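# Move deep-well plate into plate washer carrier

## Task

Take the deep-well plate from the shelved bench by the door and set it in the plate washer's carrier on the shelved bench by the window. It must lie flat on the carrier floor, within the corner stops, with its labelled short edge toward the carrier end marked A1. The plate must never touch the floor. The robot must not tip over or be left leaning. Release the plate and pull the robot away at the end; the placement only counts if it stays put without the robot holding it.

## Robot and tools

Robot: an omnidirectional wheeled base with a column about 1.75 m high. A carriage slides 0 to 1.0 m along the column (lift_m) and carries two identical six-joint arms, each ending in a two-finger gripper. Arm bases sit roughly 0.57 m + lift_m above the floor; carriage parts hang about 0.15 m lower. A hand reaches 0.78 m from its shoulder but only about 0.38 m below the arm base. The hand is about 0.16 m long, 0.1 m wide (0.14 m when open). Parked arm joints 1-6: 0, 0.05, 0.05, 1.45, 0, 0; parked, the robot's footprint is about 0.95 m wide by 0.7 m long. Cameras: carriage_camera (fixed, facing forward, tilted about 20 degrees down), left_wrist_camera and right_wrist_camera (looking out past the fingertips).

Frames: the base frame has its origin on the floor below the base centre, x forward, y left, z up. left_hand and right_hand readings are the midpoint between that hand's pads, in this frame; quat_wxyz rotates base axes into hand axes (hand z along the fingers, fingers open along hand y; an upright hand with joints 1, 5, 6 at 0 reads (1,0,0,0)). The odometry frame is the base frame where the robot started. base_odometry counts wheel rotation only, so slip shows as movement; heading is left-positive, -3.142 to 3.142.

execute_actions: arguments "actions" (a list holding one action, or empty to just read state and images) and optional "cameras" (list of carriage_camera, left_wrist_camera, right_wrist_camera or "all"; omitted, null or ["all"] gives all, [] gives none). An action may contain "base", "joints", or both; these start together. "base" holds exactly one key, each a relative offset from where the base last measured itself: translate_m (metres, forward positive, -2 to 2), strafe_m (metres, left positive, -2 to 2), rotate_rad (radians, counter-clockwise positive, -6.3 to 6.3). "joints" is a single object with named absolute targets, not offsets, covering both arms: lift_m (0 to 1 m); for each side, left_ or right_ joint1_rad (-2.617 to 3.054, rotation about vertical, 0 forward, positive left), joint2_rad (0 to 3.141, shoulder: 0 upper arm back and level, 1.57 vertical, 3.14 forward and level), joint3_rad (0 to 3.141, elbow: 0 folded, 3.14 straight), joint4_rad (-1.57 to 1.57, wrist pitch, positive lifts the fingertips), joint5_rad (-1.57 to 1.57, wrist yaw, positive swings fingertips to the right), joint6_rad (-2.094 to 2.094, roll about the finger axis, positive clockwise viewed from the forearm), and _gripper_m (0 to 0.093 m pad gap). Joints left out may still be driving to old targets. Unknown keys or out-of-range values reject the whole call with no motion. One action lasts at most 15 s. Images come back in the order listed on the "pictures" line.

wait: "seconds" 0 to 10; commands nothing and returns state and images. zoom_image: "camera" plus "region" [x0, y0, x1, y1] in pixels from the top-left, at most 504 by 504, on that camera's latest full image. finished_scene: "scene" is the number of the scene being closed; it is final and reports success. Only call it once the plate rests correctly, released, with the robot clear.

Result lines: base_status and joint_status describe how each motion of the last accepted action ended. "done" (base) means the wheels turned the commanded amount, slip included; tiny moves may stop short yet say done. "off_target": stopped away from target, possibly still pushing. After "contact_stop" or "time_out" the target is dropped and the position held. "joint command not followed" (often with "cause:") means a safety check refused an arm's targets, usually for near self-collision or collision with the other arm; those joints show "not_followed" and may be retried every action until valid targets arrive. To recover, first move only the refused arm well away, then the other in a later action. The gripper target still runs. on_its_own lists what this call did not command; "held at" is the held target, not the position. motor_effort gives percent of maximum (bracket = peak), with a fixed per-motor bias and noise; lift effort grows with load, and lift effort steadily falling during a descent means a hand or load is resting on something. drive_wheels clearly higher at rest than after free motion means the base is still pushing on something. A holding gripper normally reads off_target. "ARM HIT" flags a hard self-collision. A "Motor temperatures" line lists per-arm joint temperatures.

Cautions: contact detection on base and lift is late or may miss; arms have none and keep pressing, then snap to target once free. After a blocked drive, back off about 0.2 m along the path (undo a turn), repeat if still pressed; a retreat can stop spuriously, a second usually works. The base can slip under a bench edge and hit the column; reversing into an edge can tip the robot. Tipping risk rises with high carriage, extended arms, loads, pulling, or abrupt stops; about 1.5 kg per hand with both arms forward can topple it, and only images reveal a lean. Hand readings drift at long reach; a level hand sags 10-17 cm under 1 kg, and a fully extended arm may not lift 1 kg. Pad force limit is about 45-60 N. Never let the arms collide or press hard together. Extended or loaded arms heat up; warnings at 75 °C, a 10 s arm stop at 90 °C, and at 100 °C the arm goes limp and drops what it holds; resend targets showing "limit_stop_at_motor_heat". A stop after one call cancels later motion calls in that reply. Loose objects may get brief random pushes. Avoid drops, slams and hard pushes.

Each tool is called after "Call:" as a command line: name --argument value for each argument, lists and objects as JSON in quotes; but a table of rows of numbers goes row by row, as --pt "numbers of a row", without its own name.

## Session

Call:
execute_actions --actions '[]' --cameras '["carriage_camera"]'

Scene clock: 0.00 s.
Motor temperatures (°C, as the motors report them): left_arm=[25 29 31 27 25 25] | right_arm=[25 39 27 26 26 26]
base_odometry: x=+0.000 y=+0.000 heading=+0.000 (m, m, rad; odometry frame)
base_status: not commanded
joint_positions: lift_m=+0.300 left_joint1_rad=+0.001 left_joint2_rad=+0.063 left_joint3_rad=+0.023 left_joint4_rad=+1.463 left_joint5_rad=+0.057 left_joint6_rad=-0.013 left_gripper_m=+0.094 right_joint1_rad=+0.014 right_joint2_rad=+0.075 right_joint3_rad=+0.058 right_joint4_rad=+1.414 right_joint5_rad=-0.036 right_joint6_rad=-0.024 right_gripper_m=+0.095
joint_status: not commanded
motor_effort: lift_m=+19 drive_wheels=+0 (%)
left_hand: x=+0.3154 y=+0.3168 z=+1.3235 quat_wxyz=(+0.997, +0.028, +0.074, -0.008) (m; base frame)
right_hand: x=+0.3207 y=-0.3198 z=+1.3314 quat_wxyz=(+0.996, -0.019, +0.087, -0.004) (m; base frame)
pictures: carriage_camera
Images, in order (width x height): carriage_camera 504x504.

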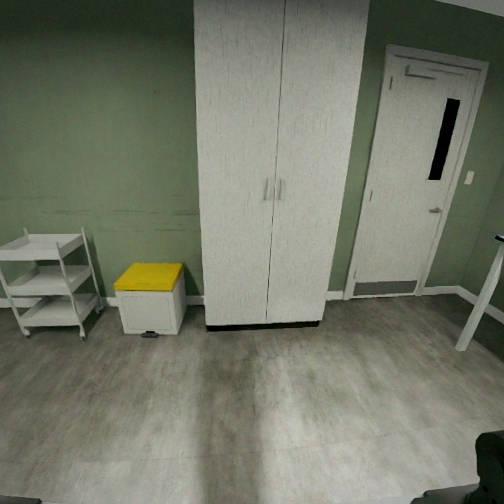

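Call:
execute_actions --actions '[{"base":{"rotate_rad":-1.53},"joints":{"lift_m":0.75,"right_joint1_rad":0,"right_joint2_rad":2.6,"right_joint3_rad":1.6,"right_joint4_rad":-0.57,"right_joint5_rad":0.02,"right_joint6_rad":0}}]' --cameras '["carriage_camera"]'

Call:
execute_actions --actions '[{"base":{"translate_m":0.8}}]' --cameras '["carriage_camera","right_wrist_camera"]'

Scene clock: 10.57 s.
Motor temperatures (°C, as the motors report them): left_arm=[25 30 32 27 25 25] | right_arm=[25 39 28 26 26 26]
base_odometry: x=+0.000 y=+0.000 heading=-1.530 (m, m, rad; odometry frame)
base_status: done
joint_positions: lift_m=+0.750 left_joint1_rad=+0.001 left_joint2_rad=+0.063 left_joint3_rad=+0.023 left_joint4_rad=+1.462 left_joint5_rad=+0.057 left_joint6_rad=-0.013 left_gripper_m=+0.094 right_joint1_rad=-0.006 right_joint2_rad=+2.577 right_joint3_rad=+1.601 right_joint4_rad=-0.562 right_joint5_rad=+0.020 right_joint6_rad=-0.004 right_gripper_m=+0.095
joint_status: all done
motor_effort: lift_m=+19(25) drive_wheels=+4(12) (%)
left_hand: x=+0.3155 y=+0.3168 z=+1.7734 quat_wxyz=(+0.997, +0.028, +0.074, -0.008) (m; base frame)
right_hand: x=+0.7135 y=-0.3328 z=+1.1900 quat_wxyz=(+0.016, +0.001, +1.000, -0.010) (m; base frame)
pictures: carriage_camera
Images, in order (width x height): carriage_camera 504x504.

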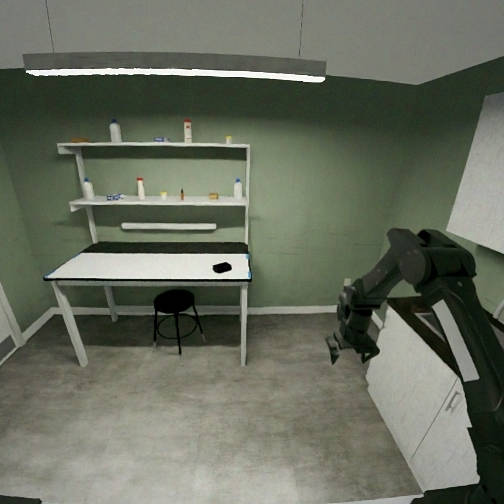

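Scene clock: 14.43 s.
Motor temperatures (°C, as the motors report them): left_arm=[25 30 32 27 25 25] | right_arm=[25 41 29 26 26 26]
base_odometry: x=+0.032 y=-0.799 heading=-1.531 (m, m, rad; odometry frame)
base_status: done
joint_positions: lift_m=+0.750 left_joint1_rad=+0.001 left_joint2_rad=+0.063 left_joint3_rad=+0.023 left_joint4_rad=+1.462 left_joint5_rad=+0.057 left_joint6_rad=-0.013 left_gripper_m=+0.094 right_joint1_rad=-0.005 right_joint2_rad=+2.577 right_joint3_rad=+1.601 right_joint4_rad=-0.563 right_joint5_rad=+0.020 right_joint6_rad=-0.004 right_gripper_m=+0.095
joint_status: not commanded
motor_effort: lift_m=+19(19) drive_wheels=-5(14) (%)
left_hand: x=+0.3155 y=+0.3168 z=+1.7734 quat_wxyz=(+0.997, +0.028, +0.074, -0.008) (m; base frame)
right_hand: x=+0.7133 y=-0.3325 z=+1.1899 quat_wxyz=(+0.016, +0.001, +1.000, -0.010) (m; base frame)
pictures: carriage_camera, right_wrist_camera
Images, in order (width x height): carriage_camera 504x504, right_wrist_camera 504x504.

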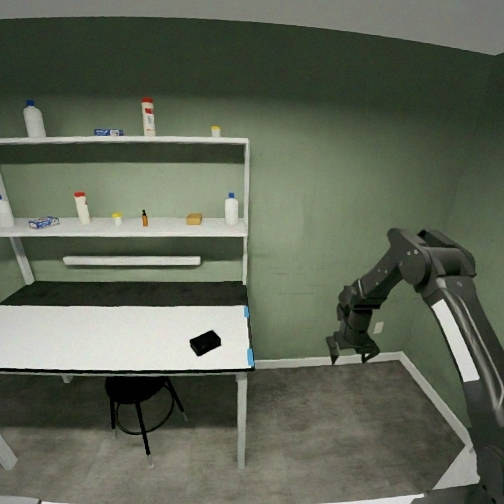

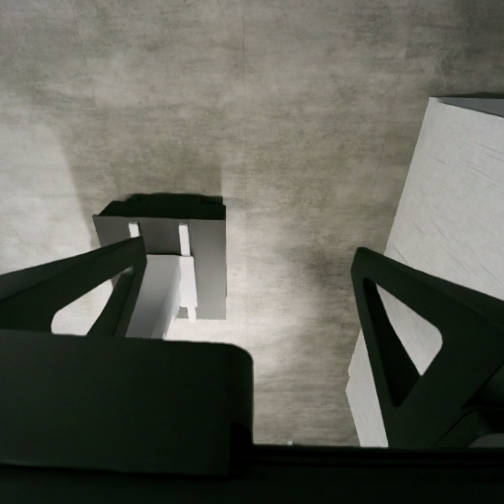

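Call:
execute_actions --actions '[{"base":{"strafe_m":0.54}}]' --cameras '[]'

Call:
execute_actions --actions '[{"base":{"translate_m":0.42},"joints":{"lift_m":0.7}}]' --cameras '["carriage_camera","right_wrist_camera"]'

Scene clock: 22.60 s.
Motor temperatures (°C, as the motors report them): left_arm=[25 30 33 27 25 25] | right_arm=[25 44 29 26 26 26]
base_odometry: x=+0.571 y=-0.778 heading=-1.531 (m, m, rad; odometry frame)
base_status: done
joint_positions: lift_m=+0.750 left_joint1_rad=+0.001 left_joint2_rad=+0.063 left_joint3_rad=+0.023 left_joint4_rad=+1.462 left_joint5_rad=+0.057 left_joint6_rad=-0.013 left_gripper_m=+0.094 right_joint1_rad=+0.001 right_joint2_rad=+2.577 right_joint3_rad=+1.601 right_joint4_rad=-0.564 right_joint5_rad=+0.020 right_joint6_rad=-0.004 right_gripper_m=+0.095
joint_status: not commanded
motor_effort: lift_m=+19(19) drive_wheels=+1(8) (%)
left_hand: x=+0.3155 y=+0.3168 z=+1.7734 quat_wxyz=(+0.997, +0.028, +0.074, -0.008) (m; base frame)
right_hand: x=+0.7129 y=-0.3295 z=+1.1899 quat_wxyz=(+0.015, -0.003, +1.000, -0.010) (m; base frame)
pictures: none
No camera images: the call's "cameras" was empty. Leave "cameras" out to get every camera's image.

Scene clock: 25.47 s.
Motor temperatures (°C, as the motors report them): left_arm=[25 30 33 27 25 25] | right_arm=[25 46 29 26 26 26]
base_odometry: x=+0.589 y=-1.198 heading=-1.530 (m, m, rad; odometry frame)
base_status: done
joint_positions: lift_m=+0.700 left_joint1_rad=+0.001 left_joint2_rad=+0.063 left_joint3_rad=+0.023 left_joint4_rad=+1.462 left_joint5_rad=+0.057 left_joint6_rad=-0.013 left_gripper_m=+0.094 right_joint1_rad=+0.001 right_joint2_rad=+2.594 right_joint3_rad=+1.601 right_joint4_rad=-0.569 right_joint5_rad=+0.020 right_joint6_rad=-0.004 right_gripper_m=+0.095
joint_status: all done
motor_effort: lift_m=+19(19) drive_wheels=-5(10) (%)
left_hand: x=+0.3156 y=+0.3168 z=+1.7234 quat_wxyz=(+0.997, +0.028, +0.075, -0.008) (m; base frame)
right_hand: x=+0.7070 y=-0.3295 z=+1.1328 quat_wxyz=(+0.004, -0.003, +1.000, -0.010) (m; base frame)
pictures: carriage_camera, right_wrist_camera
Images, in order (width x height): carriage_camera 504x504, right_wrist_camera 504x504.

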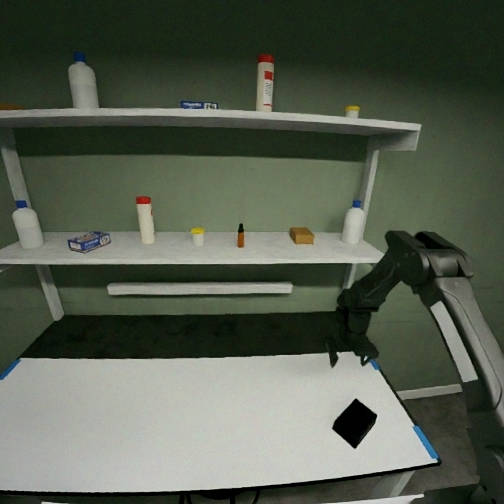

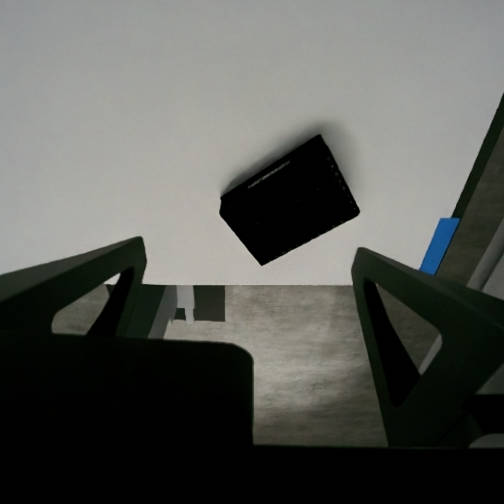

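Call:
execute_actions --actions '[{"base":{"strafe_m":-0.045},"joints":{"right_joint6_rad":0.95,"lift_m":0.62}}]' --cameras '[]'

Call:
execute_actions --actions '[{"base":{"translate_m":-0.04},"joints":{"lift_m":0.57}}]' --cameras '["carriage_camera","right_wrist_camera"]'

Call:
zoom_image --camera "right_wrist_camera" --region '[100,30,420,350]'

Scene clock: 35.00 s.
Motor temperatures (°C, as the motors report them): left_arm=[25 31 33 27 25 25] | right_arm=[25 50 29 26 26 26]
base_odometry: x=+0.544 y=-1.200 heading=-1.530 (m, m, rad; odometry frame)
base_status: done
joint_positions: lift_m=+0.620 left_joint1_rad=+0.001 left_joint2_rad=+0.063 left_joint3_rad=+0.023 left_joint4_rad=+1.462 left_joint5_rad=+0.057 left_joint6_rad=-0.013 left_gripper_m=+0.094 right_joint1_rad=+0.000 right_joint2_rad=+2.591 right_joint3_rad=+1.601 right_joint4_rad=-0.567 right_joint5_rad=+0.020 right_joint6_rad=+0.945 right_gripper_m=+0.095
joint_status: all done
motor_effort: lift_m=+19(16) drive_wheels=+2(8) (%)
left_hand: x=+0.3156 y=+0.3168 z=+1.6435 quat_wxyz=(+0.997, +0.028, +0.075, -0.008) (m; base frame)
right_hand: x=+0.7083 y=-0.3302 z=+1.0541 quat_wxyz=(+0.011, +0.455, +0.890, -0.006) (m; base frame)
pictures: none
No camera images: the call's "cameras" was empty. Leave "cameras" out to get every camera's image.

Scene clock: 36.17 s.
Motor temperatures (°C, as the motors report them): left_arm=[25 31 33 27 25 25] | right_arm=[25 50 29 26 26 26]
base_odometry: x=+0.542 y=-1.160 heading=-1.530 (m, m, rad; odometry frame)
base_status: done
joint_positions: lift_m=+0.570 left_joint1_rad=+0.001 left_joint2_rad=+0.063 left_joint3_rad=+0.023 left_joint4_rad=+1.461 left_joint5_rad=+0.057 left_joint6_rad=-0.013 left_gripper_m=+0.094 right_joint1_rad=+0.000 right_joint2_rad=+2.595 right_joint3_rad=+1.601 right_joint4_rad=-0.566 right_joint5_rad=+0.020 right_joint6_rad=+0.945 right_gripper_m=+0.095
joint_status: all done
motor_effort: lift_m=+19(22) drive_wheels=+1(6) (%)
left_hand: x=+0.3158 y=+0.3168 z=+1.5934 quat_wxyz=(+0.997, +0.028, +0.075, -0.008) (m; base frame)
right_hand: x=+0.7076 y=-0.3302 z=+1.0027 quat_wxyz=(+0.010, +0.455, +0.890, -0.007) (m; base frame)
pictures: carriage_camera, right_wrist_camera
Images, in order (width x height): carriage_camera 504x504, right_wrist_camera 504x504.

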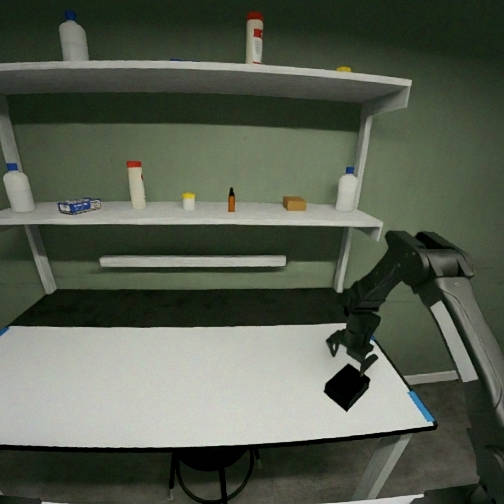

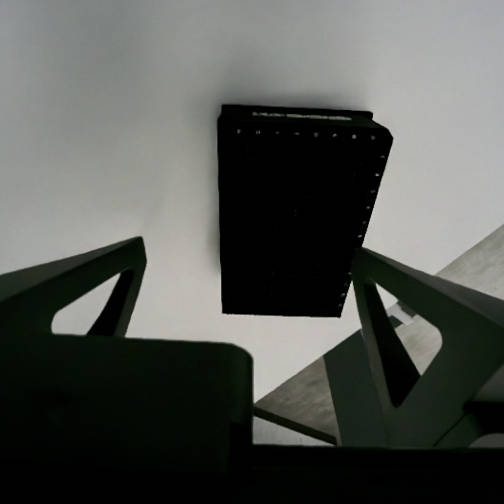

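Region (100, 30, 420, 350) of right_wrist_camera's 504x504 image, scaled by 1.575, with more detail than that image has.

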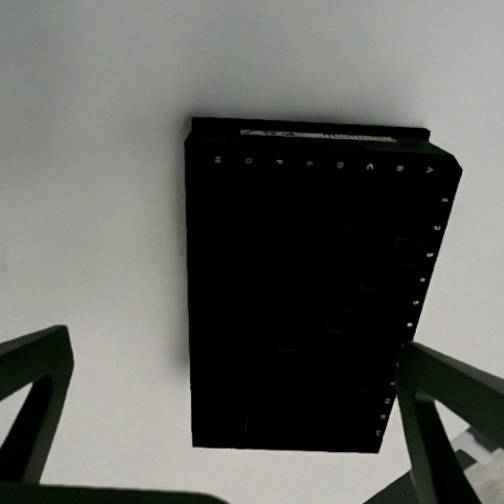

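Call:
execute_actions --actions '[{"base":{"translate_m":-0.032},"joints":{"right_joint6_rad":0.99,"lift_m":0.55}}]' --cameras '["right_wrist_camera"]'

Scene clock: 41.00 s.
Motor temperatures (°C, as the motors report them): left_arm=[25 31 34 27 25 25] | right_arm=[25 52 30 26 26 26]
base_odometry: x=+0.540 y=-1.128 heading=-1.530 (m, m, rad; odometry frame)
base_status: done
joint_positions: lift_m=+0.550 left_joint1_rad=+0.001 left_joint2_rad=+0.063 left_joint3_rad=+0.023 left_joint4_rad=+1.460 left_joint5_rad=+0.057 left_joint6_rad=-0.013 left_gripper_m=+0.094 right_joint1_rad=+0.000 right_joint2_rad=+2.594 right_joint3_rad=+1.601 right_joint4_rad=-0.567 right_joint5_rad=+0.020 right_joint6_rad=+0.984 right_gripper_m=+0.095
joint_status: all done
motor_effort: lift_m=+19(19) drive_wheels=-2(7) (%)
left_hand: x=+0.3159 y=+0.3168 z=+1.5734 quat_wxyz=(+0.997, +0.028, +0.075, -0.008) (m; base frame)
right_hand: x=+0.7076 y=-0.3302 z=+0.9830 quat_wxyz=(+0.010, +0.473, +0.881, -0.006) (m; base frame)
pictures: right_wrist_camera
Images, in order (width x height): right_wrist_camera 504x504.

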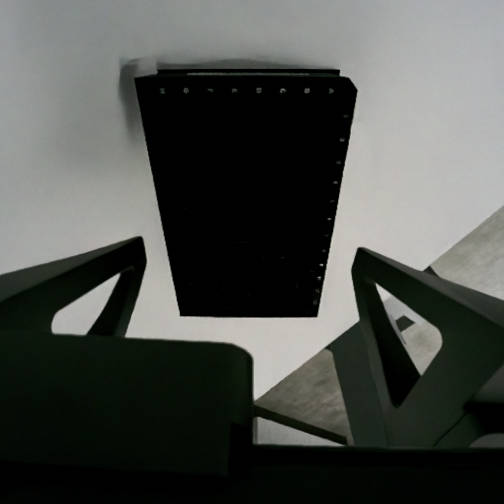

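Call:
execute_actions --actions '[{"base":{"translate_m":0.003},"joints":{"lift_m":0.535}}]' --cameras '[]'

Call:
execute_actions --actions '[{"joints":{"lift_m":0.5}}]' --cameras '["right_wrist_camera"]'

Call:
execute_actions --actions '[{"joints":{"right_gripper_m":0.06}}]' --cameras '[]'

Call:
execute_actions --actions '[{"joints":{"lift_m":0.6}}]' --cameras '["right_wrist_camera"]'

Scene clock: 48.90 s.
Motor temperatures (°C, as the motors report them): left_arm=[25 31 34 27 25 25] | right_arm=[25 54 30 26 26 26]
base_odometry: x=+0.540 y=-1.131 heading=-1.530 (m, m, rad; odometry frame)
base_status: done
joint_positions: lift_m=+0.535 left_joint1_rad=+0.001 left_joint2_rad=+0.063 left_joint3_rad=+0.023 left_joint4_rad=+1.460 left_joint5_rad=+0.057 left_joint6_rad=-0.013 left_gripper_m=+0.094 right_joint1_rad=+0.000 right_joint2_rad=+2.594 right_joint3_rad=+1.601 right_joint4_rad=-0.567 right_joint5_rad=+0.020 right_joint6_rad=+0.985 right_gripper_m=+0.095
joint_status: all done
motor_effort: lift_m=+19(16) drive_wheels=-1(7) (%)
left_hand: x=+0.3160 y=+0.3168 z=+1.5584 quat_wxyz=(+0.997, +0.028, +0.075, -0.008) (m; base frame)
right_hand: x=+0.7075 y=-0.3302 z=+0.9678 quat_wxyz=(+0.009, +0.473, +0.881, -0.007) (m; base frame)
pictures: none
No camera images: the call's "cameras" was empty. Leave "cameras" out to get every camera's image.

Scene clock: 49.57 s.
Motor temperatures (°C, as the motors report them): left_arm=[25 31 34 27 25 25] | right_arm=[25 54 30 26 26 26]
base_odometry: x=+0.540 y=-1.131 heading=-1.530 (m, m, rad; odometry frame)
base_status: not commanded
joint_positions: lift_m=+0.500 left_joint1_rad=+0.001 left_joint2_rad=+0.063 left_joint3_rad=+0.023 left_joint4_rad=+1.460 left_joint5_rad=+0.057 left_joint6_rad=-0.013 left_gripper_m=+0.094 right_joint1_rad=+0.000 right_joint2_rad=+2.595 right_joint3_rad=+1.601 right_joint4_rad=-0.567 right_joint5_rad=+0.020 right_joint6_rad=+0.985 right_gripper_m=+0.095
joint_status: all done
motor_effort: lift_m=+19(17) drive_wheels=-1(1) (%)
left_hand: x=+0.3160 y=+0.3168 z=+1.5234 quat_wxyz=(+0.997, +0.028, +0.075, -0.008) (m; base frame)
right_hand: x=+0.7071 y=-0.3302 z=+0.9324 quat_wxyz=(+0.009, +0.473, +0.881, -0.007) (m; base frame)
pictures: right_wrist_camera
Images, in order (width x height): right_wrist_camera 504x504.

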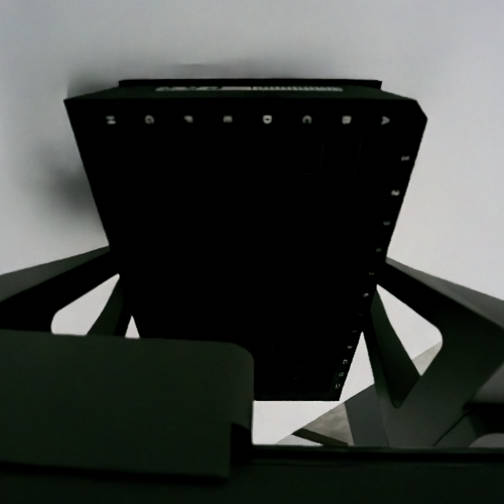

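Scene clock: 50.10 s.
Motor temperatures (°C, as the motors report them): left_arm=[25 31 34 27 25 25] | right_arm=[25 55 30 26 26 26]
base_odometry: x=+0.540 y=-1.131 heading=-1.530 (m, m, rad; odometry frame)
base_status: not commanded
joint_positions: lift_m=+0.500 left_joint1_rad=+0.001 left_joint2_rad=+0.063 left_joint3_rad=+0.023 left_joint4_rad=+1.460 left_joint5_rad=+0.057 left_joint6_rad=-0.013 left_gripper_m=+0.094 right_joint1_rad=+0.000 right_joint2_rad=+2.595 right_joint3_rad=+1.601 right_joint4_rad=-0.567 right_joint5_rad=+0.020 right_joint6_rad=+0.986 right_gripper_m=+0.083
joint_status: right_gripper_m off_target (ended at +0.083, target +0.060)
motor_effort: lift_m=+18(19) drive_wheels=-1(1) (%)
left_hand: x=+0.3160 y=+0.3168 z=+1.5234 quat_wxyz=(+0.997, +0.028, +0.075, -0.008) (m; base frame)
right_hand: x=+0.7071 y=-0.3302 z=+0.9324 quat_wxyz=(+0.009, +0.473, +0.881, -0.007) (m; base frame)
pictures: none
No camera images: the call's "cameras" was empty. Leave "cameras" out to get every camera's image.

Scene clock: 51.03 s.
Motor temperatures (°C, as the motors report them): left_arm=[25 31 34 27 25 25] | right_arm=[25 55 30 26 26 26]
base_odometry: x=+0.540 y=-1.131 heading=-1.530 (m, m, rad; odometry frame)
base_status: not commanded
joint_positions: lift_m=+0.600 left_joint1_rad=+0.001 left_joint2_rad=+0.063 left_joint3_rad=+0.023 left_joint4_rad=+1.460 left_joint5_rad=+0.057 left_joint6_rad=-0.013 left_gripper_m=+0.094 right_joint1_rad=+0.000 right_joint2_rad=+2.591 right_joint3_rad=+1.601 right_joint4_rad=-0.567 right_joint5_rad=+0.020 right_joint6_rad=+0.986 right_gripper_m=+0.083
joint_status: all done
motor_effort: lift_m=+19(25) drive_wheels=-1(1) (%)
left_hand: x=+0.3160 y=+0.3168 z=+1.6233 quat_wxyz=(+0.997, +0.028, +0.075, -0.008) (m; base frame)
right_hand: x=+0.7084 y=-0.3302 z=+1.0340 quat_wxyz=(+0.011, +0.473, +0.881, -0.006) (m; base frame)
pictures: right_wrist_camera
Images, in order (width x height): right_wrist_camera 504x504.

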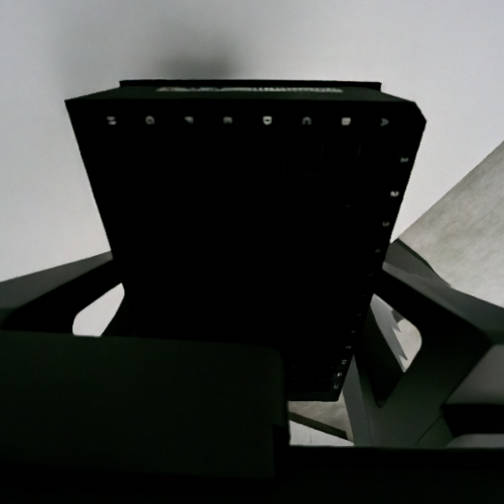

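Call:
execute_actions --actions '[{"base":{"translate_m":-0.7},"joints":{"right_joint6_rad":0.0,"lift_m":0.76}}]' --cameras '[]'

Call:
execute_actions --actions '[{"base":{"rotate_rad":3.14}}]' --cameras '["carriage_camera"]'

Call:
execute_actions --actions '[{"base":{"translate_m":0.8}}]' --cameras '["carriage_camera"]'

Scene clock: 58.93 s.
Motor temperatures (°C, as the motors report them): left_arm=[25 31 34 27 25 25] | right_arm=[25 56 30 26 26 26]
base_odometry: x=+0.512 y=-0.432 heading=-1.530 (m, m, rad; odometry frame)
base_status: done
joint_positions: lift_m=+0.760 left_joint1_rad=+0.001 left_joint2_rad=+0.063 left_joint3_rad=+0.023 left_joint4_rad=+1.460 left_joint5_rad=+0.057 left_joint6_rad=-0.013 left_gripper_m=+0.094 right_joint1_rad=+0.000 right_joint2_rad=+2.591 right_joint3_rad=+1.601 right_joint4_rad=-0.566 right_joint5_rad=+0.020 right_joint6_rad=+0.005 right_gripper_m=+0.083
joint_status: all done
motor_effort: lift_m=+19(24) drive_wheels=+0(9) (%)
left_hand: x=+0.3160 y=+0.3168 z=+1.7833 quat_wxyz=(+0.997, +0.028, +0.075, -0.008) (m; base frame)
right_hand: x=+0.7086 y=-0.3302 z=+1.1939 quat_wxyz=(+0.007, +0.003, +1.000, -0.010) (m; base frame)
pictures: none
No camera images: the call's "cameras" was empty. Leave "cameras" out to get every camera's image.

Scene clock: 63.20 s.
Motor temperatures (°C, as the motors report them): left_arm=[25 31 35 27 25 25] | right_arm=[25 57 30 26 26 26]
base_odometry: x=+0.512 y=-0.432 heading=+1.609 (m, m, rad; odometry frame)
base_status: done
joint_positions: lift_m=+0.760 left_joint1_rad=+0.001 left_joint2_rad=+0.063 left_joint3_rad=+0.023 left_joint4_rad=+1.460 left_joint5_rad=+0.057 left_joint6_rad=-0.013 left_gripper_m=+0.094 right_joint1_rad=+0.000 right_joint2_rad=+2.591 right_joint3_rad=+1.601 right_joint4_rad=-0.555 right_joint5_rad=+0.022 right_joint6_rad=+0.005 right_gripper_m=+0.083
joint_status: not commanded
motor_effort: lift_m=+19(19) drive_wheels=+4(12) (%)
left_hand: x=+0.3160 y=+0.3168 z=+1.7833 quat_wxyz=(+0.997, +0.028, +0.075, -0.008) (m; base frame)
right_hand: x=+0.7114 y=-0.3302 z=+1.1940 quat_wxyz=(+0.013, +0.003, +1.000, -0.011) (m; base frame)
pictures: carriage_camera
Images, in order (width x height): carriage_camera 504x504.

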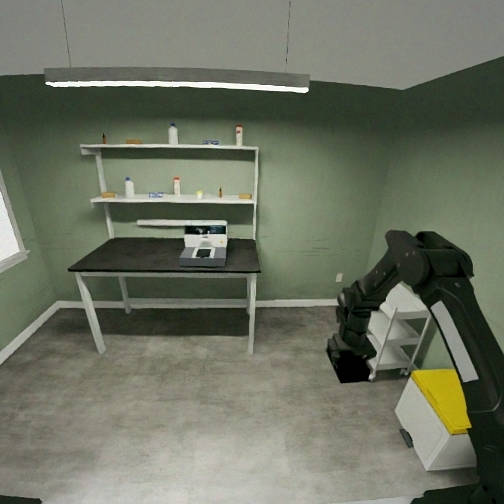

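Scene clock: 67.17 s.
Motor temperatures (°C, as the motors report them): left_arm=[25 31 35 27 25 25] | right_arm=[25 58 30 26 26 26]
base_odometry: x=+0.480 y=+0.367 heading=+1.610 (m, m, rad; odometry frame)
base_status: done
joint_positions: lift_m=+0.760 left_joint1_rad=+0.001 left_joint2_rad=+0.063 left_joint3_rad=+0.023 left_joint4_rad=+1.460 left_joint5_rad=+0.057 left_joint6_rad=-0.013 left_gripper_m=+0.094 right_joint1_rad=+0.000 right_joint2_rad=+2.591 right_joint3_rad=+1.601 right_joint4_rad=-0.563 right_joint5_rad=+0.022 right_joint6_rad=+0.005 right_gripper_m=+0.083
joint_status: not commanded
motor_effort: lift_m=+19(19) drive_wheels=-5(15) (%)
left_hand: x=+0.3161 y=+0.3168 z=+1.7833 quat_wxyz=(+0.997, +0.028, +0.076, -0.008) (m; base frame)
right_hand: x=+0.7094 y=-0.3302 z=+1.1939 quat_wxyz=(+0.009, +0.003, +1.000, -0.011) (m; base frame)
pictures: carriage_camera
Images, in order (width x height): carriage_camera 504x504.

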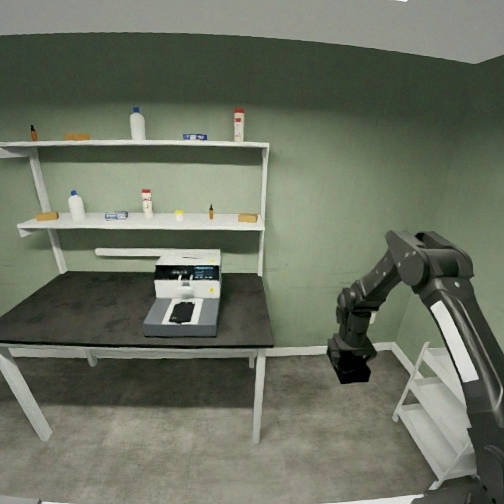

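Call:
execute_actions --actions '[{"base":{"strafe_m":0.73}}]' --cameras '[]'

Call:
execute_actions --actions '[{"base":{"translate_m":0.45},"joints":{"lift_m":0.74}}]' --cameras '["carriage_camera","right_wrist_camera"]'

Scene clock: 77.43 s.
Motor temperatures (°C, as the motors report them): left_arm=[25 31 35 27 25 25] | right_arm=[25 59 30 26 26 26]
base_odometry: x=-0.250 y=+0.339 heading=+1.610 (m, m, rad; odometry frame)
base_status: done
joint_positions: lift_m=+0.760 left_joint1_rad=+0.001 left_joint2_rad=+0.063 left_joint3_rad=+0.023 left_joint4_rad=+1.460 left_joint5_rad=+0.057 left_joint6_rad=-0.013 left_gripper_m=+0.094 right_joint1_rad=+0.002 right_joint2_rad=+2.591 right_joint3_rad=+1.601 right_joint4_rad=-0.563 right_joint5_rad=+0.021 right_joint6_rad=+0.005 right_gripper_m=+0.083
joint_status: not commanded
motor_effort: lift_m=+19(19) drive_wheels=+1(9) (%)
left_hand: x=+0.3160 y=+0.3168 z=+1.7833 quat_wxyz=(+0.997, +0.028, +0.075, -0.008) (m; base frame)
right_hand: x=+0.7093 y=-0.3292 z=+1.1939 quat_wxyz=(+0.009, +0.002, +1.000, -0.010) (m; base frame)
pictures: none
No camera images: the call's "cameras" was empty. Leave "cameras" out to get every camera's image.

Scene clock: 80.53 s.
Motor temperatures (°C, as the motors report them): left_arm=[25 31 35 27 25 25] | right_arm=[25 60 30 26 26 26]
base_odometry: x=-0.268 y=+0.789 heading=+1.611 (m, m, rad; odometry frame)
base_status: done
joint_positions: lift_m=+0.740 left_joint1_rad=+0.001 left_joint2_rad=+0.063 left_joint3_rad=+0.023 left_joint4_rad=+1.460 left_joint5_rad=+0.057 left_joint6_rad=-0.013 left_gripper_m=+0.094 right_joint1_rad=+0.002 right_joint2_rad=+2.598 right_joint3_rad=+1.601 right_joint4_rad=-0.568 right_joint5_rad=+0.021 right_joint6_rad=+0.005 right_gripper_m=+0.083
joint_status: all done
motor_effort: lift_m=+19(23) drive_wheels=+4(11) (%)
left_hand: x=+0.3159 y=+0.3168 z=+1.7634 quat_wxyz=(+0.997, +0.028, +0.075, -0.008) (m; base frame)
right_hand: x=+0.7062 y=-0.3292 z=+1.1713 quat_wxyz=(+0.003, +0.002, +1.000, -0.010) (m; base frame)
pictures: carriage_camera, right_wrist_camera
Images, in order (width x height): carriage_camera 504x504, right_wrist_camera 504x504.

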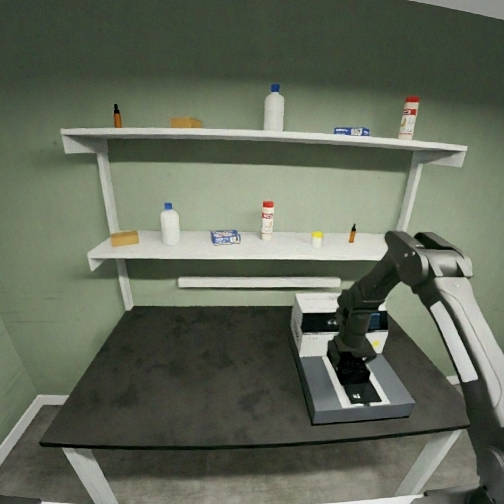

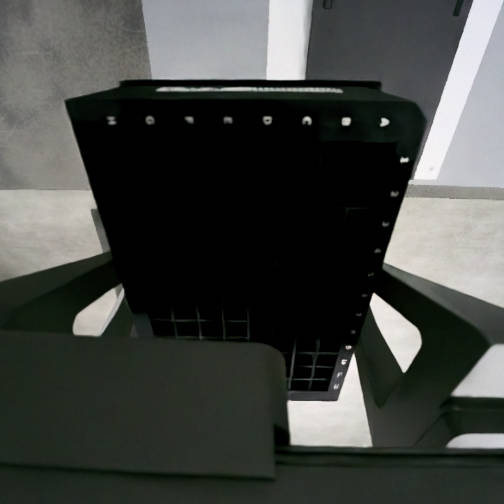

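Call:
execute_actions --actions '[{"base":{"strafe_m":0.3}}]' --cameras '[]'

Call:
execute_actions --actions '[{"base":{"translate_m":0.1},"joints":{"lift_m":0.56,"right_joint6_rad":1.57}}]' --cameras '["carriage_camera","right_wrist_camera"]'

Scene clock: 88.67 s.
Motor temperatures (°C, as the motors report them): left_arm=[25 31 35 27 25 25] | right_arm=[25 61 30 26 26 26]
base_odometry: x=-0.568 y=+0.777 heading=+1.611 (m, m, rad; odometry frame)
base_status: done
joint_positions: lift_m=+0.740 left_joint1_rad=+0.001 left_joint2_rad=+0.063 left_joint3_rad=+0.023 left_joint4_rad=+1.460 left_joint5_rad=+0.057 left_joint6_rad=-0.013 left_gripper_m=+0.094 right_joint1_rad=+0.003 right_joint2_rad=+2.598 right_joint3_rad=+1.601 right_joint4_rad=-0.567 right_joint5_rad=+0.020 right_joint6_rad=+0.005 right_gripper_m=+0.083
joint_status: not commanded
motor_effort: lift_m=+19(19) drive_wheels=+1(7) (%)
left_hand: x=+0.3159 y=+0.3168 z=+1.7634 quat_wxyz=(+0.997, +0.028, +0.075, -0.008) (m; base frame)
right_hand: x=+0.7064 y=-0.3287 z=+1.1713 quat_wxyz=(+0.003, +0.001, +1.000, -0.010) (m; base frame)
pictures: none
No camera images: the call's "cameras" was empty. Leave "cameras" out to get every camera's image.

Scene clock: 90.40 s.
Motor temperatures (°C, as the motors report them): left_arm=[25 31 35 27 25 25] | right_arm=[25 62 30 26 26 26]
base_odometry: x=-0.572 y=+0.877 heading=+1.612 (m, m, rad; odometry frame)
base_status: done
joint_positions: lift_m=+0.560 left_joint1_rad=+0.001 left_joint2_rad=+0.063 left_joint3_rad=+0.023 left_joint4_rad=+1.460 left_joint5_rad=+0.057 left_joint6_rad=-0.013 left_gripper_m=+0.094 right_joint1_rad=+0.003 right_joint2_rad=+2.597 right_joint3_rad=+1.601 right_joint4_rad=-0.565 right_joint5_rad=+0.020 right_joint6_rad=+1.565 right_gripper_m=+0.083
joint_status: all done
motor_effort: lift_m=+19(22) drive_wheels=-4(9) (%)
left_hand: x=+0.3159 y=+0.3168 z=+1.5834 quat_wxyz=(+0.997, +0.028, +0.075, -0.008) (m; base frame)
right_hand: x=+0.7072 y=-0.3287 z=+0.9918 quat_wxyz=(+0.011, +0.704, +0.710, -0.004) (m; base frame)
pictures: carriage_camera, right_wrist_camera
Images, in order (width x height): carriage_camera 504x504, right_wrist_camera 504x504.

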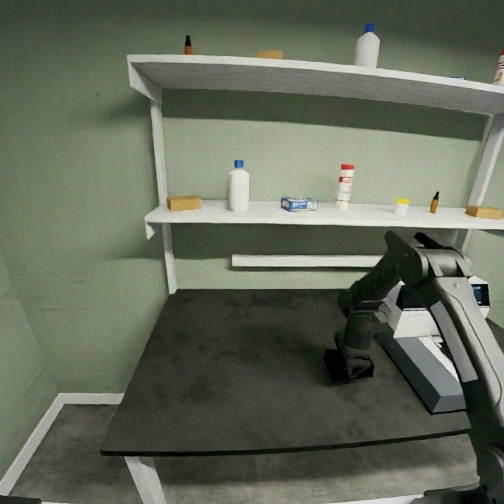

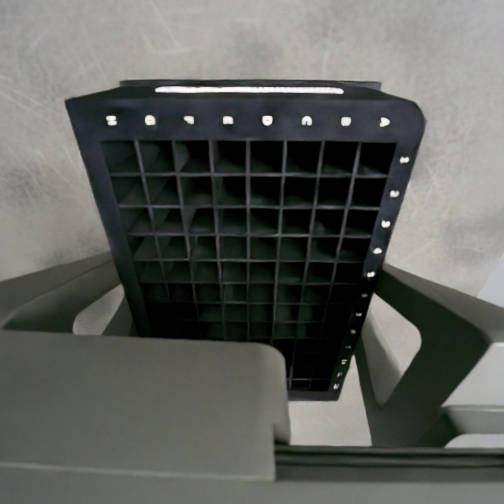

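Call:
execute_actions --actions '[{"joints":{"lift_m":0.508}}]' --cameras '[]'

Call:
execute_actions --actions '[{"joints":{"lift_m":0.499}}]' --cameras '[]'

Call:
execute_actions --actions '[{"joints":{"right_gripper_m":0.093}}]' --cameras '["right_wrist_camera"]'

Call:
execute_actions --actions '[{"joints":{"lift_m":0.55}}]' --cameras '[]'

Call:
execute_actions --actions '[{"joints":{"right_joint6_rad":-1.58}}]' --cameras '["right_wrist_camera"]'

Scene clock: 97.43 s.
Motor temperatures (°C, as the motors report them): left_arm=[25 31 35 27 25 25] | right_arm=[25 63 30 26 26 26]
base_odometry: x=-0.572 y=+0.877 heading=+1.612 (m, m, rad; odometry frame)
base_status: not commanded
joint_positions: lift_m=+0.508 left_joint1_rad=+0.001 left_joint2_rad=+0.063 left_joint3_rad=+0.023 left_joint4_rad=+1.460 left_joint5_rad=+0.057 left_joint6_rad=-0.013 left_gripper_m=+0.094 right_joint1_rad=+0.003 right_joint2_rad=+2.599 right_joint3_rad=+1.601 right_joint4_rad=-0.568 right_joint5_rad=+0.020 right_joint6_rad=+1.565 right_gripper_m=+0.083
joint_status: all done
motor_effort: lift_m=+19(21) drive_wheels=+3(3) (%)
left_hand: x=+0.3159 y=+0.3168 z=+1.5314 quat_wxyz=(+0.997, +0.028, +0.075, -0.008) (m; base frame)
right_hand: x=+0.7059 y=-0.3287 z=+0.9388 quat_wxyz=(+0.009, +0.704, +0.710, -0.006) (m; base frame)
pictures: none
No camera images: the call's "cameras" was empty. Leave "cameras" out to get every camera's image.

Scene clock: 97.97 s.
Motor temperatures (°C, as the motors report them): left_arm=[25 31 35 27 25 25] | right_arm=[25 63 30 26 26 26]
base_odometry: x=-0.572 y=+0.877 heading=+1.612 (m, m, rad; odometry frame)
base_status: not commanded
joint_positions: lift_m=+0.499 left_joint1_rad=+0.001 left_joint2_rad=+0.063 left_joint3_rad=+0.023 left_joint4_rad=+1.460 left_joint5_rad=+0.057 left_joint6_rad=-0.013 left_gripper_m=+0.094 right_joint1_rad=+0.003 right_joint2_rad=+2.593 right_joint3_rad=+1.601 right_joint4_rad=-0.567 right_joint5_rad=+0.020 right_joint6_rad=+1.565 right_gripper_m=+0.083
joint_status: all done
motor_effort: lift_m=+18(17) drive_wheels=-4(5) (%)
left_hand: x=+0.3159 y=+0.3168 z=+1.5225 quat_wxyz=(+0.997, +0.028, +0.075, -0.008) (m; base frame)
right_hand: x=+0.7077 y=-0.3287 z=+0.9324 quat_wxyz=(+0.011, +0.704, +0.710, -0.003) (m; base frame)
pictures: none
No camera images: the call's "cameras" was empty. Leave "cameras" out to get every camera's image.

Scene clock: 98.50 s.
Motor temperatures (°C, as the motors report them): left_arm=[25 31 35 27 25 25] | right_arm=[25 63 30 26 26 26]
base_odometry: x=-0.572 y=+0.877 heading=+1.612 (m, m, rad; odometry frame)
base_status: not commanded
joint_positions: lift_m=+0.499 left_joint1_rad=+0.001 left_joint2_rad=+0.063 left_joint3_rad=+0.023 left_joint4_rad=+1.460 left_joint5_rad=+0.057 left_joint6_rad=-0.013 left_gripper_m=+0.094 right_joint1_rad=+0.003 right_joint2_rad=+2.593 right_joint3_rad=+1.601 right_joint4_rad=-0.567 right_joint5_rad=+0.020 right_joint6_rad=+1.565 right_gripper_m=+0.093
joint_status: all done
motor_effort: lift_m=+18(18) drive_wheels=+3(4) (%)
left_hand: x=+0.3159 y=+0.3168 z=+1.5225 quat_wxyz=(+0.997, +0.028, +0.075, -0.008) (m; base frame)
right_hand: x=+0.7077 y=-0.3287 z=+0.9324 quat_wxyz=(+0.011, +0.704, +0.710, -0.003) (m; base frame)
pictures: right_wrist_camera
Images, in order (width x height): right_wrist_camera 504x504.

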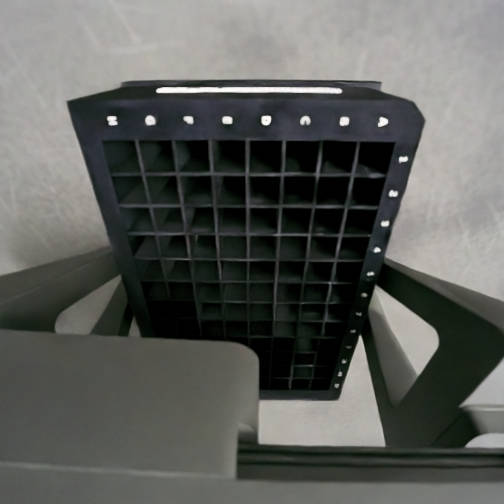

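Scene clock: 99.23 s.
Motor temperatures (°C, as the motors report them): left_arm=[25 31 35 27 25 25] | right_arm=[25 63 30 26 26 26]
base_odometry: x=-0.572 y=+0.877 heading=+1.612 (m, m, rad; odometry frame)
base_status: not commanded
joint_positions: lift_m=+0.550 left_joint1_rad=+0.001 left_joint2_rad=+0.063 left_joint3_rad=+0.023 left_joint4_rad=+1.460 left_joint5_rad=+0.057 left_joint6_rad=-0.013 left_gripper_m=+0.094 right_joint1_rad=+0.003 right_joint2_rad=+2.586 right_joint3_rad=+1.601 right_joint4_rad=-0.567 right_joint5_rad=+0.020 right_joint6_rad=+1.565 right_gripper_m=+0.093
joint_status: all done
motor_effort: lift_m=+19(24) drive_wheels=+3(4) (%)
left_hand: x=+0.3159 y=+0.3168 z=+1.5734 quat_wxyz=(+0.997, +0.028, +0.075, -0.008) (m; base frame)
right_hand: x=+0.7099 y=-0.3287 z=+0.9861 quat_wxyz=(+0.014, +0.704, +0.710, -0.001) (m; base frame)
pictures: none
No camera images: the call's "cameras" was empty. Leave "cameras" out to get every camera's image.

Scene clock: 101.57 s.
Motor temperatures (°C, as the motors report them): left_arm=[25 31 35 27 25 25] | right_arm=[25 63 30 26 26 26]
base_odometry: x=-0.572 y=+0.877 heading=+1.612 (m, m, rad; odometry frame)
base_status: not commanded
joint_positions: lift_m=+0.550 left_joint1_rad=+0.001 left_joint2_rad=+0.063 left_joint3_rad=+0.023 left_joint4_rad=+1.460 left_joint5_rad=+0.057 left_joint6_rad=-0.013 left_gripper_m=+0.094 right_joint1_rad=+0.003 right_joint2_rad=+2.586 right_joint3_rad=+1.601 right_joint4_rad=-0.567 right_joint5_rad=+0.020 right_joint6_rad=-1.575 right_gripper_m=+0.093
joint_status: all done
motor_effort: lift_m=+19(19) drive_wheels=-4(4) (%)
left_hand: x=+0.3159 y=+0.3168 z=+1.5734 quat_wxyz=(+0.997, +0.028, +0.075, -0.008) (m; base frame)
right_hand: x=+0.7099 y=-0.3287 z=+0.9861 quat_wxyz=(-0.001, -0.710, +0.705, -0.014) (m; base frame)
pictures: right_wrist_camera
Images, in order (width x height): right_wrist_camera 504x504.

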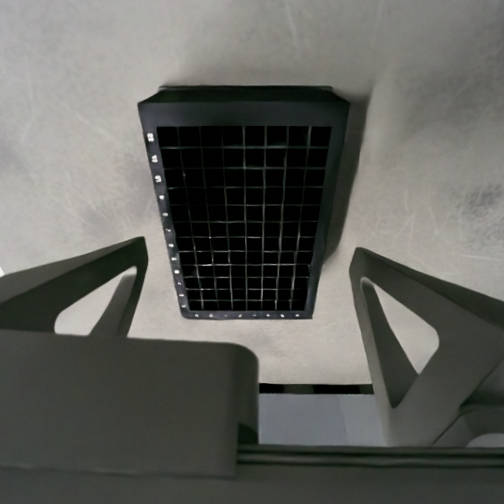

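Call:
execute_actions --actions '[{"base":{"strafe_m":-0.008},"joints":{"lift_m":0.532}}]' --cameras '["right_wrist_camera"]'

Call:
execute_actions --actions '[{"joints":{"lift_m":0.502}}]' --cameras '["right_wrist_camera"]'

Call:
execute_actions --actions '[{"joints":{"right_gripper_m":0.06}}]' --cameras '[]'

Call:
execute_actions --actions '[{"joints":{"lift_m":0.6}}]' --cameras '["right_wrist_camera"]'

Scene clock: 111.53 s.
Motor temperatures (°C, as the motors report them): left_arm=[25 32 36 27 25 25] | right_arm=[25 63 31 26 26 26]
base_odometry: x=-0.565 y=+0.877 heading=+1.612 (m, m, rad; odometry frame)
base_status: done
joint_positions: lift_m=+0.532 left_joint1_rad=+0.001 left_joint2_rad=+0.063 left_joint3_rad=+0.023 left_joint4_rad=+1.461 left_joint5_rad=+0.057 left_joint6_rad=-0.013 left_gripper_m=+0.094 right_joint1_rad=-0.001 right_joint2_rad=+2.594 right_joint3_rad=+1.601 right_joint4_rad=-0.567 right_joint5_rad=+0.020 right_joint6_rad=-1.575 right_gripper_m=+0.093
joint_status: all done
motor_effort: lift_m=+19(22) drive_wheels=+3(6) (%)
left_hand: x=+0.3158 y=+0.3168 z=+1.5554 quat_wxyz=(+0.997, +0.028, +0.075, -0.008) (m; base frame)
right_hand: x=+0.7074 y=-0.3303 z=+0.9648 quat_wxyz=(-0.004, -0.708, +0.706, -0.011) (m; base frame)
pictures: right_wrist_camera
Images, in order (width x height): right_wrist_camera 504x504.

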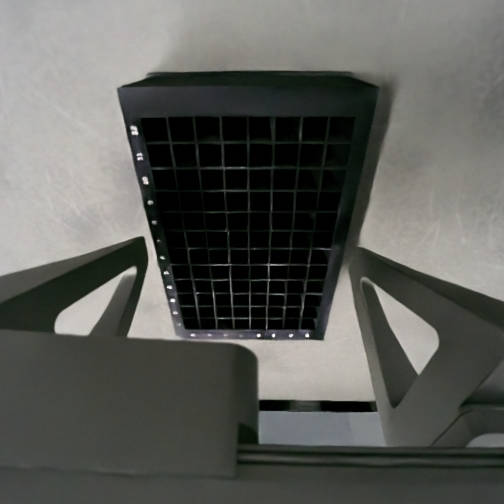

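Scene clock: 112.17 s.
Motor temperatures (°C, as the motors report them): left_arm=[25 32 36 27 25 25] | right_arm=[25 63 31 26 26 26]
base_odometry: x=-0.565 y=+0.877 heading=+1.612 (m, m, rad; odometry frame)
base_status: not commanded
joint_positions: lift_m=+0.502 left_joint1_rad=+0.001 left_joint2_rad=+0.063 left_joint3_rad=+0.023 left_joint4_rad=+1.461 left_joint5_rad=+0.057 left_joint6_rad=-0.013 left_gripper_m=+0.094 right_joint1_rad=-0.001 right_joint2_rad=+2.594 right_joint3_rad=+1.601 right_joint4_rad=-0.568 right_joint5_rad=+0.020 right_joint6_rad=-1.575 right_gripper_m=+0.093
joint_status: all done
motor_effort: lift_m=+19(24) drive_wheels=-4(3) (%)
left_hand: x=+0.3158 y=+0.3168 z=+1.5254 quat_wxyz=(+0.997, +0.028, +0.075, -0.008) (m; base frame)
right_hand: x=+0.7072 y=-0.3303 z=+0.9348 quat_wxyz=(-0.004, -0.708, +0.706, -0.010) (m; base frame)
pictures: right_wrist_camera
Images, in order (width x height): right_wrist_camera 504x504.

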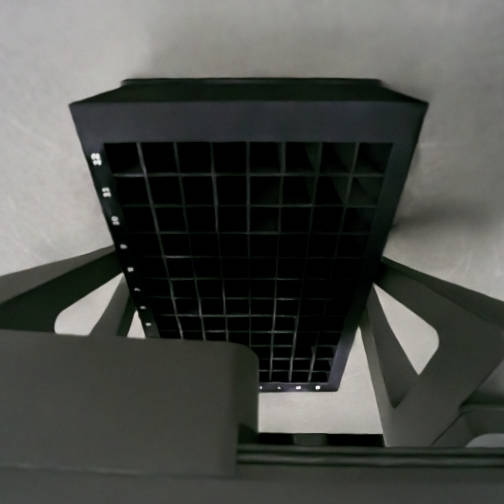

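Scene clock: 112.70 s.
Motor temperatures (°C, as the motors report them): left_arm=[25 32 36 27 25 25] | right_arm=[25 63 31 26 26 26]
base_odometry: x=-0.565 y=+0.877 heading=+1.612 (m, m, rad; odometry frame)
base_status: not commanded
joint_positions: lift_m=+0.502 left_joint1_rad=+0.001 left_joint2_rad=+0.063 left_joint3_rad=+0.023 left_joint4_rad=+1.461 left_joint5_rad=+0.057 left_joint6_rad=-0.013 left_gripper_m=+0.094 right_joint1_rad=-0.001 right_joint2_rad=+2.594 right_joint3_rad=+1.601 right_joint4_rad=-0.568 right_joint5_rad=+0.020 right_joint6_rad=-1.575 right_gripper_m=+0.083
joint_status: right_gripper_m off_target (ended at +0.083, target +0.060)
motor_effort: lift_m=+19(19) drive_wheels=+3(3) (%)
left_hand: x=+0.3158 y=+0.3168 z=+1.5254 quat_wxyz=(+0.997, +0.028, +0.075, -0.008) (m; base frame)
right_hand: x=+0.7072 y=-0.3302 z=+0.9348 quat_wxyz=(-0.004, -0.708, +0.706, -0.010) (m; base frame)
pictures: none
No camera images: the call's "cameras" was empty. Leave "cameras" out to get every camera's image.

Scene clock: 113.63 s.
Motor temperatures (°C, as the motors report them): left_arm=[25 32 36 27 25 25] | right_arm=[25 63 31 26 26 26]
base_odometry: x=-0.565 y=+0.877 heading=+1.612 (m, m, rad; odometry frame)
base_status: not commanded
joint_positions: lift_m=+0.600 left_joint1_rad=+0.001 left_joint2_rad=+0.063 left_joint3_rad=+0.023 left_joint4_rad=+1.461 left_joint5_rad=+0.057 left_joint6_rad=-0.013 left_gripper_m=+0.094 right_joint1_rad=-0.001 right_joint2_rad=+2.591 right_joint3_rad=+1.601 right_joint4_rad=-0.567 right_joint5_rad=+0.020 right_joint6_rad=-1.575 right_gripper_m=+0.083
joint_status: all done
motor_effort: lift_m=+19(24) drive_wheels=+3(3) (%)
left_hand: x=+0.3158 y=+0.3168 z=+1.6233 quat_wxyz=(+0.997, +0.028, +0.075, -0.008) (m; base frame)
right_hand: x=+0.7083 y=-0.3302 z=+1.0340 quat_wxyz=(-0.002, -0.708, +0.706, -0.012) (m; base frame)
pictures: right_wrist_camera
Images, in order (width x height): right_wrist_camera 504x504.

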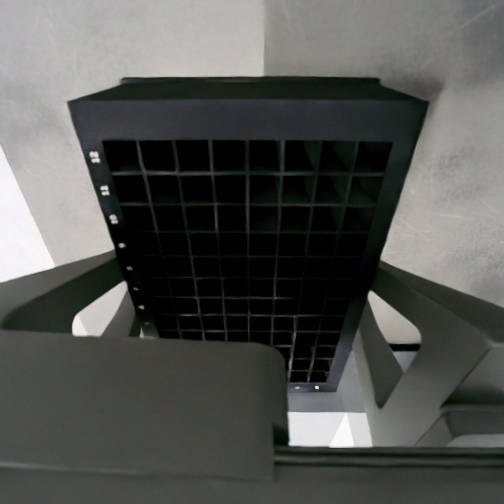

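Call:
execute_actions --actions '[{"base":{"translate_m":-0.085},"joints":{"lift_m":0.66,"right_joint6_rad":0.0}}]' --cameras '[]'

Call:
execute_actions --actions '[{"base":{"strafe_m":-0.385}}]' --cameras '[]'

Call:
execute_actions --actions '[{"joints":{"lift_m":0.63}}]' --cameras '["right_wrist_camera"]'

Scene clock: 121.07 s.
Motor temperatures (°C, as the motors report them): left_arm=[25 32 36 27 25 25] | right_arm=[25 64 31 26 26 26]
base_odometry: x=-0.561 y=+0.792 heading=+1.612 (m, m, rad; odometry frame)
base_status: done
joint_positions: lift_m=+0.660 left_joint1_rad=+0.001 left_joint2_rad=+0.063 left_joint3_rad=+0.023 left_joint4_rad=+1.460 left_joint5_rad=+0.057 left_joint6_rad=-0.013 left_gripper_m=+0.094 right_joint1_rad=-0.001 right_joint2_rad=+2.590 right_joint3_rad=+1.601 right_joint4_rad=-0.565 right_joint5_rad=+0.020 right_joint6_rad=-0.005 right_gripper_m=+0.083
joint_status: all done
motor_effort: lift_m=+19(25) drive_wheels=+1(10) (%)
left_hand: x=+0.3160 y=+0.3168 z=+1.6833 quat_wxyz=(+0.997, +0.028, +0.075, -0.008) (m; base frame)
right_hand: x=+0.7092 y=-0.3303 z=+1.0945 quat_wxyz=(+0.008, -0.002, +1.000, -0.010) (m; base frame)
pictures: none
No camera images: the call's "cameras" was empty. Leave "cameras" out to get every camera's image.

Scene clock: 123.93 s.
Motor temperatures (°C, as the motors report them): left_arm=[25 32 36 27 25 25] | right_arm=[25 64 31 26 26 26]
base_odometry: x=-0.176 y=+0.808 heading=+1.612 (m, m, rad; odometry frame)
base_status: done
joint_positions: lift_m=+0.660 left_joint1_rad=+0.001 left_joint2_rad=+0.063 left_joint3_rad=+0.023 left_joint4_rad=+1.460 left_joint5_rad=+0.057 left_joint6_rad=-0.013 left_gripper_m=+0.094 right_joint1_rad=-0.003 right_joint2_rad=+2.590 right_joint3_rad=+1.601 right_joint4_rad=-0.565 right_joint5_rad=+0.020 right_joint6_rad=-0.005 right_gripper_m=+0.083
joint_status: not commanded
motor_effort: lift_m=+19(19) drive_wheels=-3(8) (%)
left_hand: x=+0.3160 y=+0.3168 z=+1.6833 quat_wxyz=(+0.997, +0.028, +0.075, -0.008) (m; base frame)
right_hand: x=+0.7091 y=-0.3313 z=+1.0945 quat_wxyz=(+0.008, -0.001, +1.000, -0.010) (m; base frame)
pictures: none
No camera images: the call's "cameras" was empty. Leave "cameras" out to get every camera's image.

Scene clock: 124.57 s.
Motor temperatures (°C, as the motors report them): left_arm=[25 32 36 27 25 25] | right_arm=[25 64 31 26 26 26]
base_odometry: x=-0.176 y=+0.808 heading=+1.612 (m, m, rad; odometry frame)
base_status: not commanded
joint_positions: lift_m=+0.630 left_joint1_rad=+0.001 left_joint2_rad=+0.063 left_joint3_rad=+0.023 left_joint4_rad=+1.460 left_joint5_rad=+0.057 left_joint6_rad=-0.013 left_gripper_m=+0.094 right_joint1_rad=-0.003 right_joint2_rad=+2.598 right_joint3_rad=+1.601 right_joint4_rad=-0.567 right_joint5_rad=+0.020 right_joint6_rad=-0.005 right_gripper_m=+0.083
joint_status: all done
motor_effort: lift_m=+19(13) drive_wheels=-3(3) (%)
left_hand: x=+0.3160 y=+0.3168 z=+1.6534 quat_wxyz=(+0.997, +0.028, +0.075, -0.008) (m; base frame)
right_hand: x=+0.7063 y=-0.3312 z=+1.0611 quat_wxyz=(+0.003, -0.001, +1.000, -0.010) (m; base frame)
pictures: right_wrist_camera
Images, in order (width x height): right_wrist_camera 504x504.

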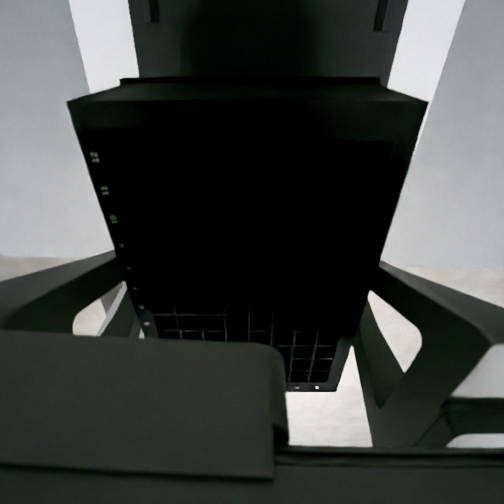

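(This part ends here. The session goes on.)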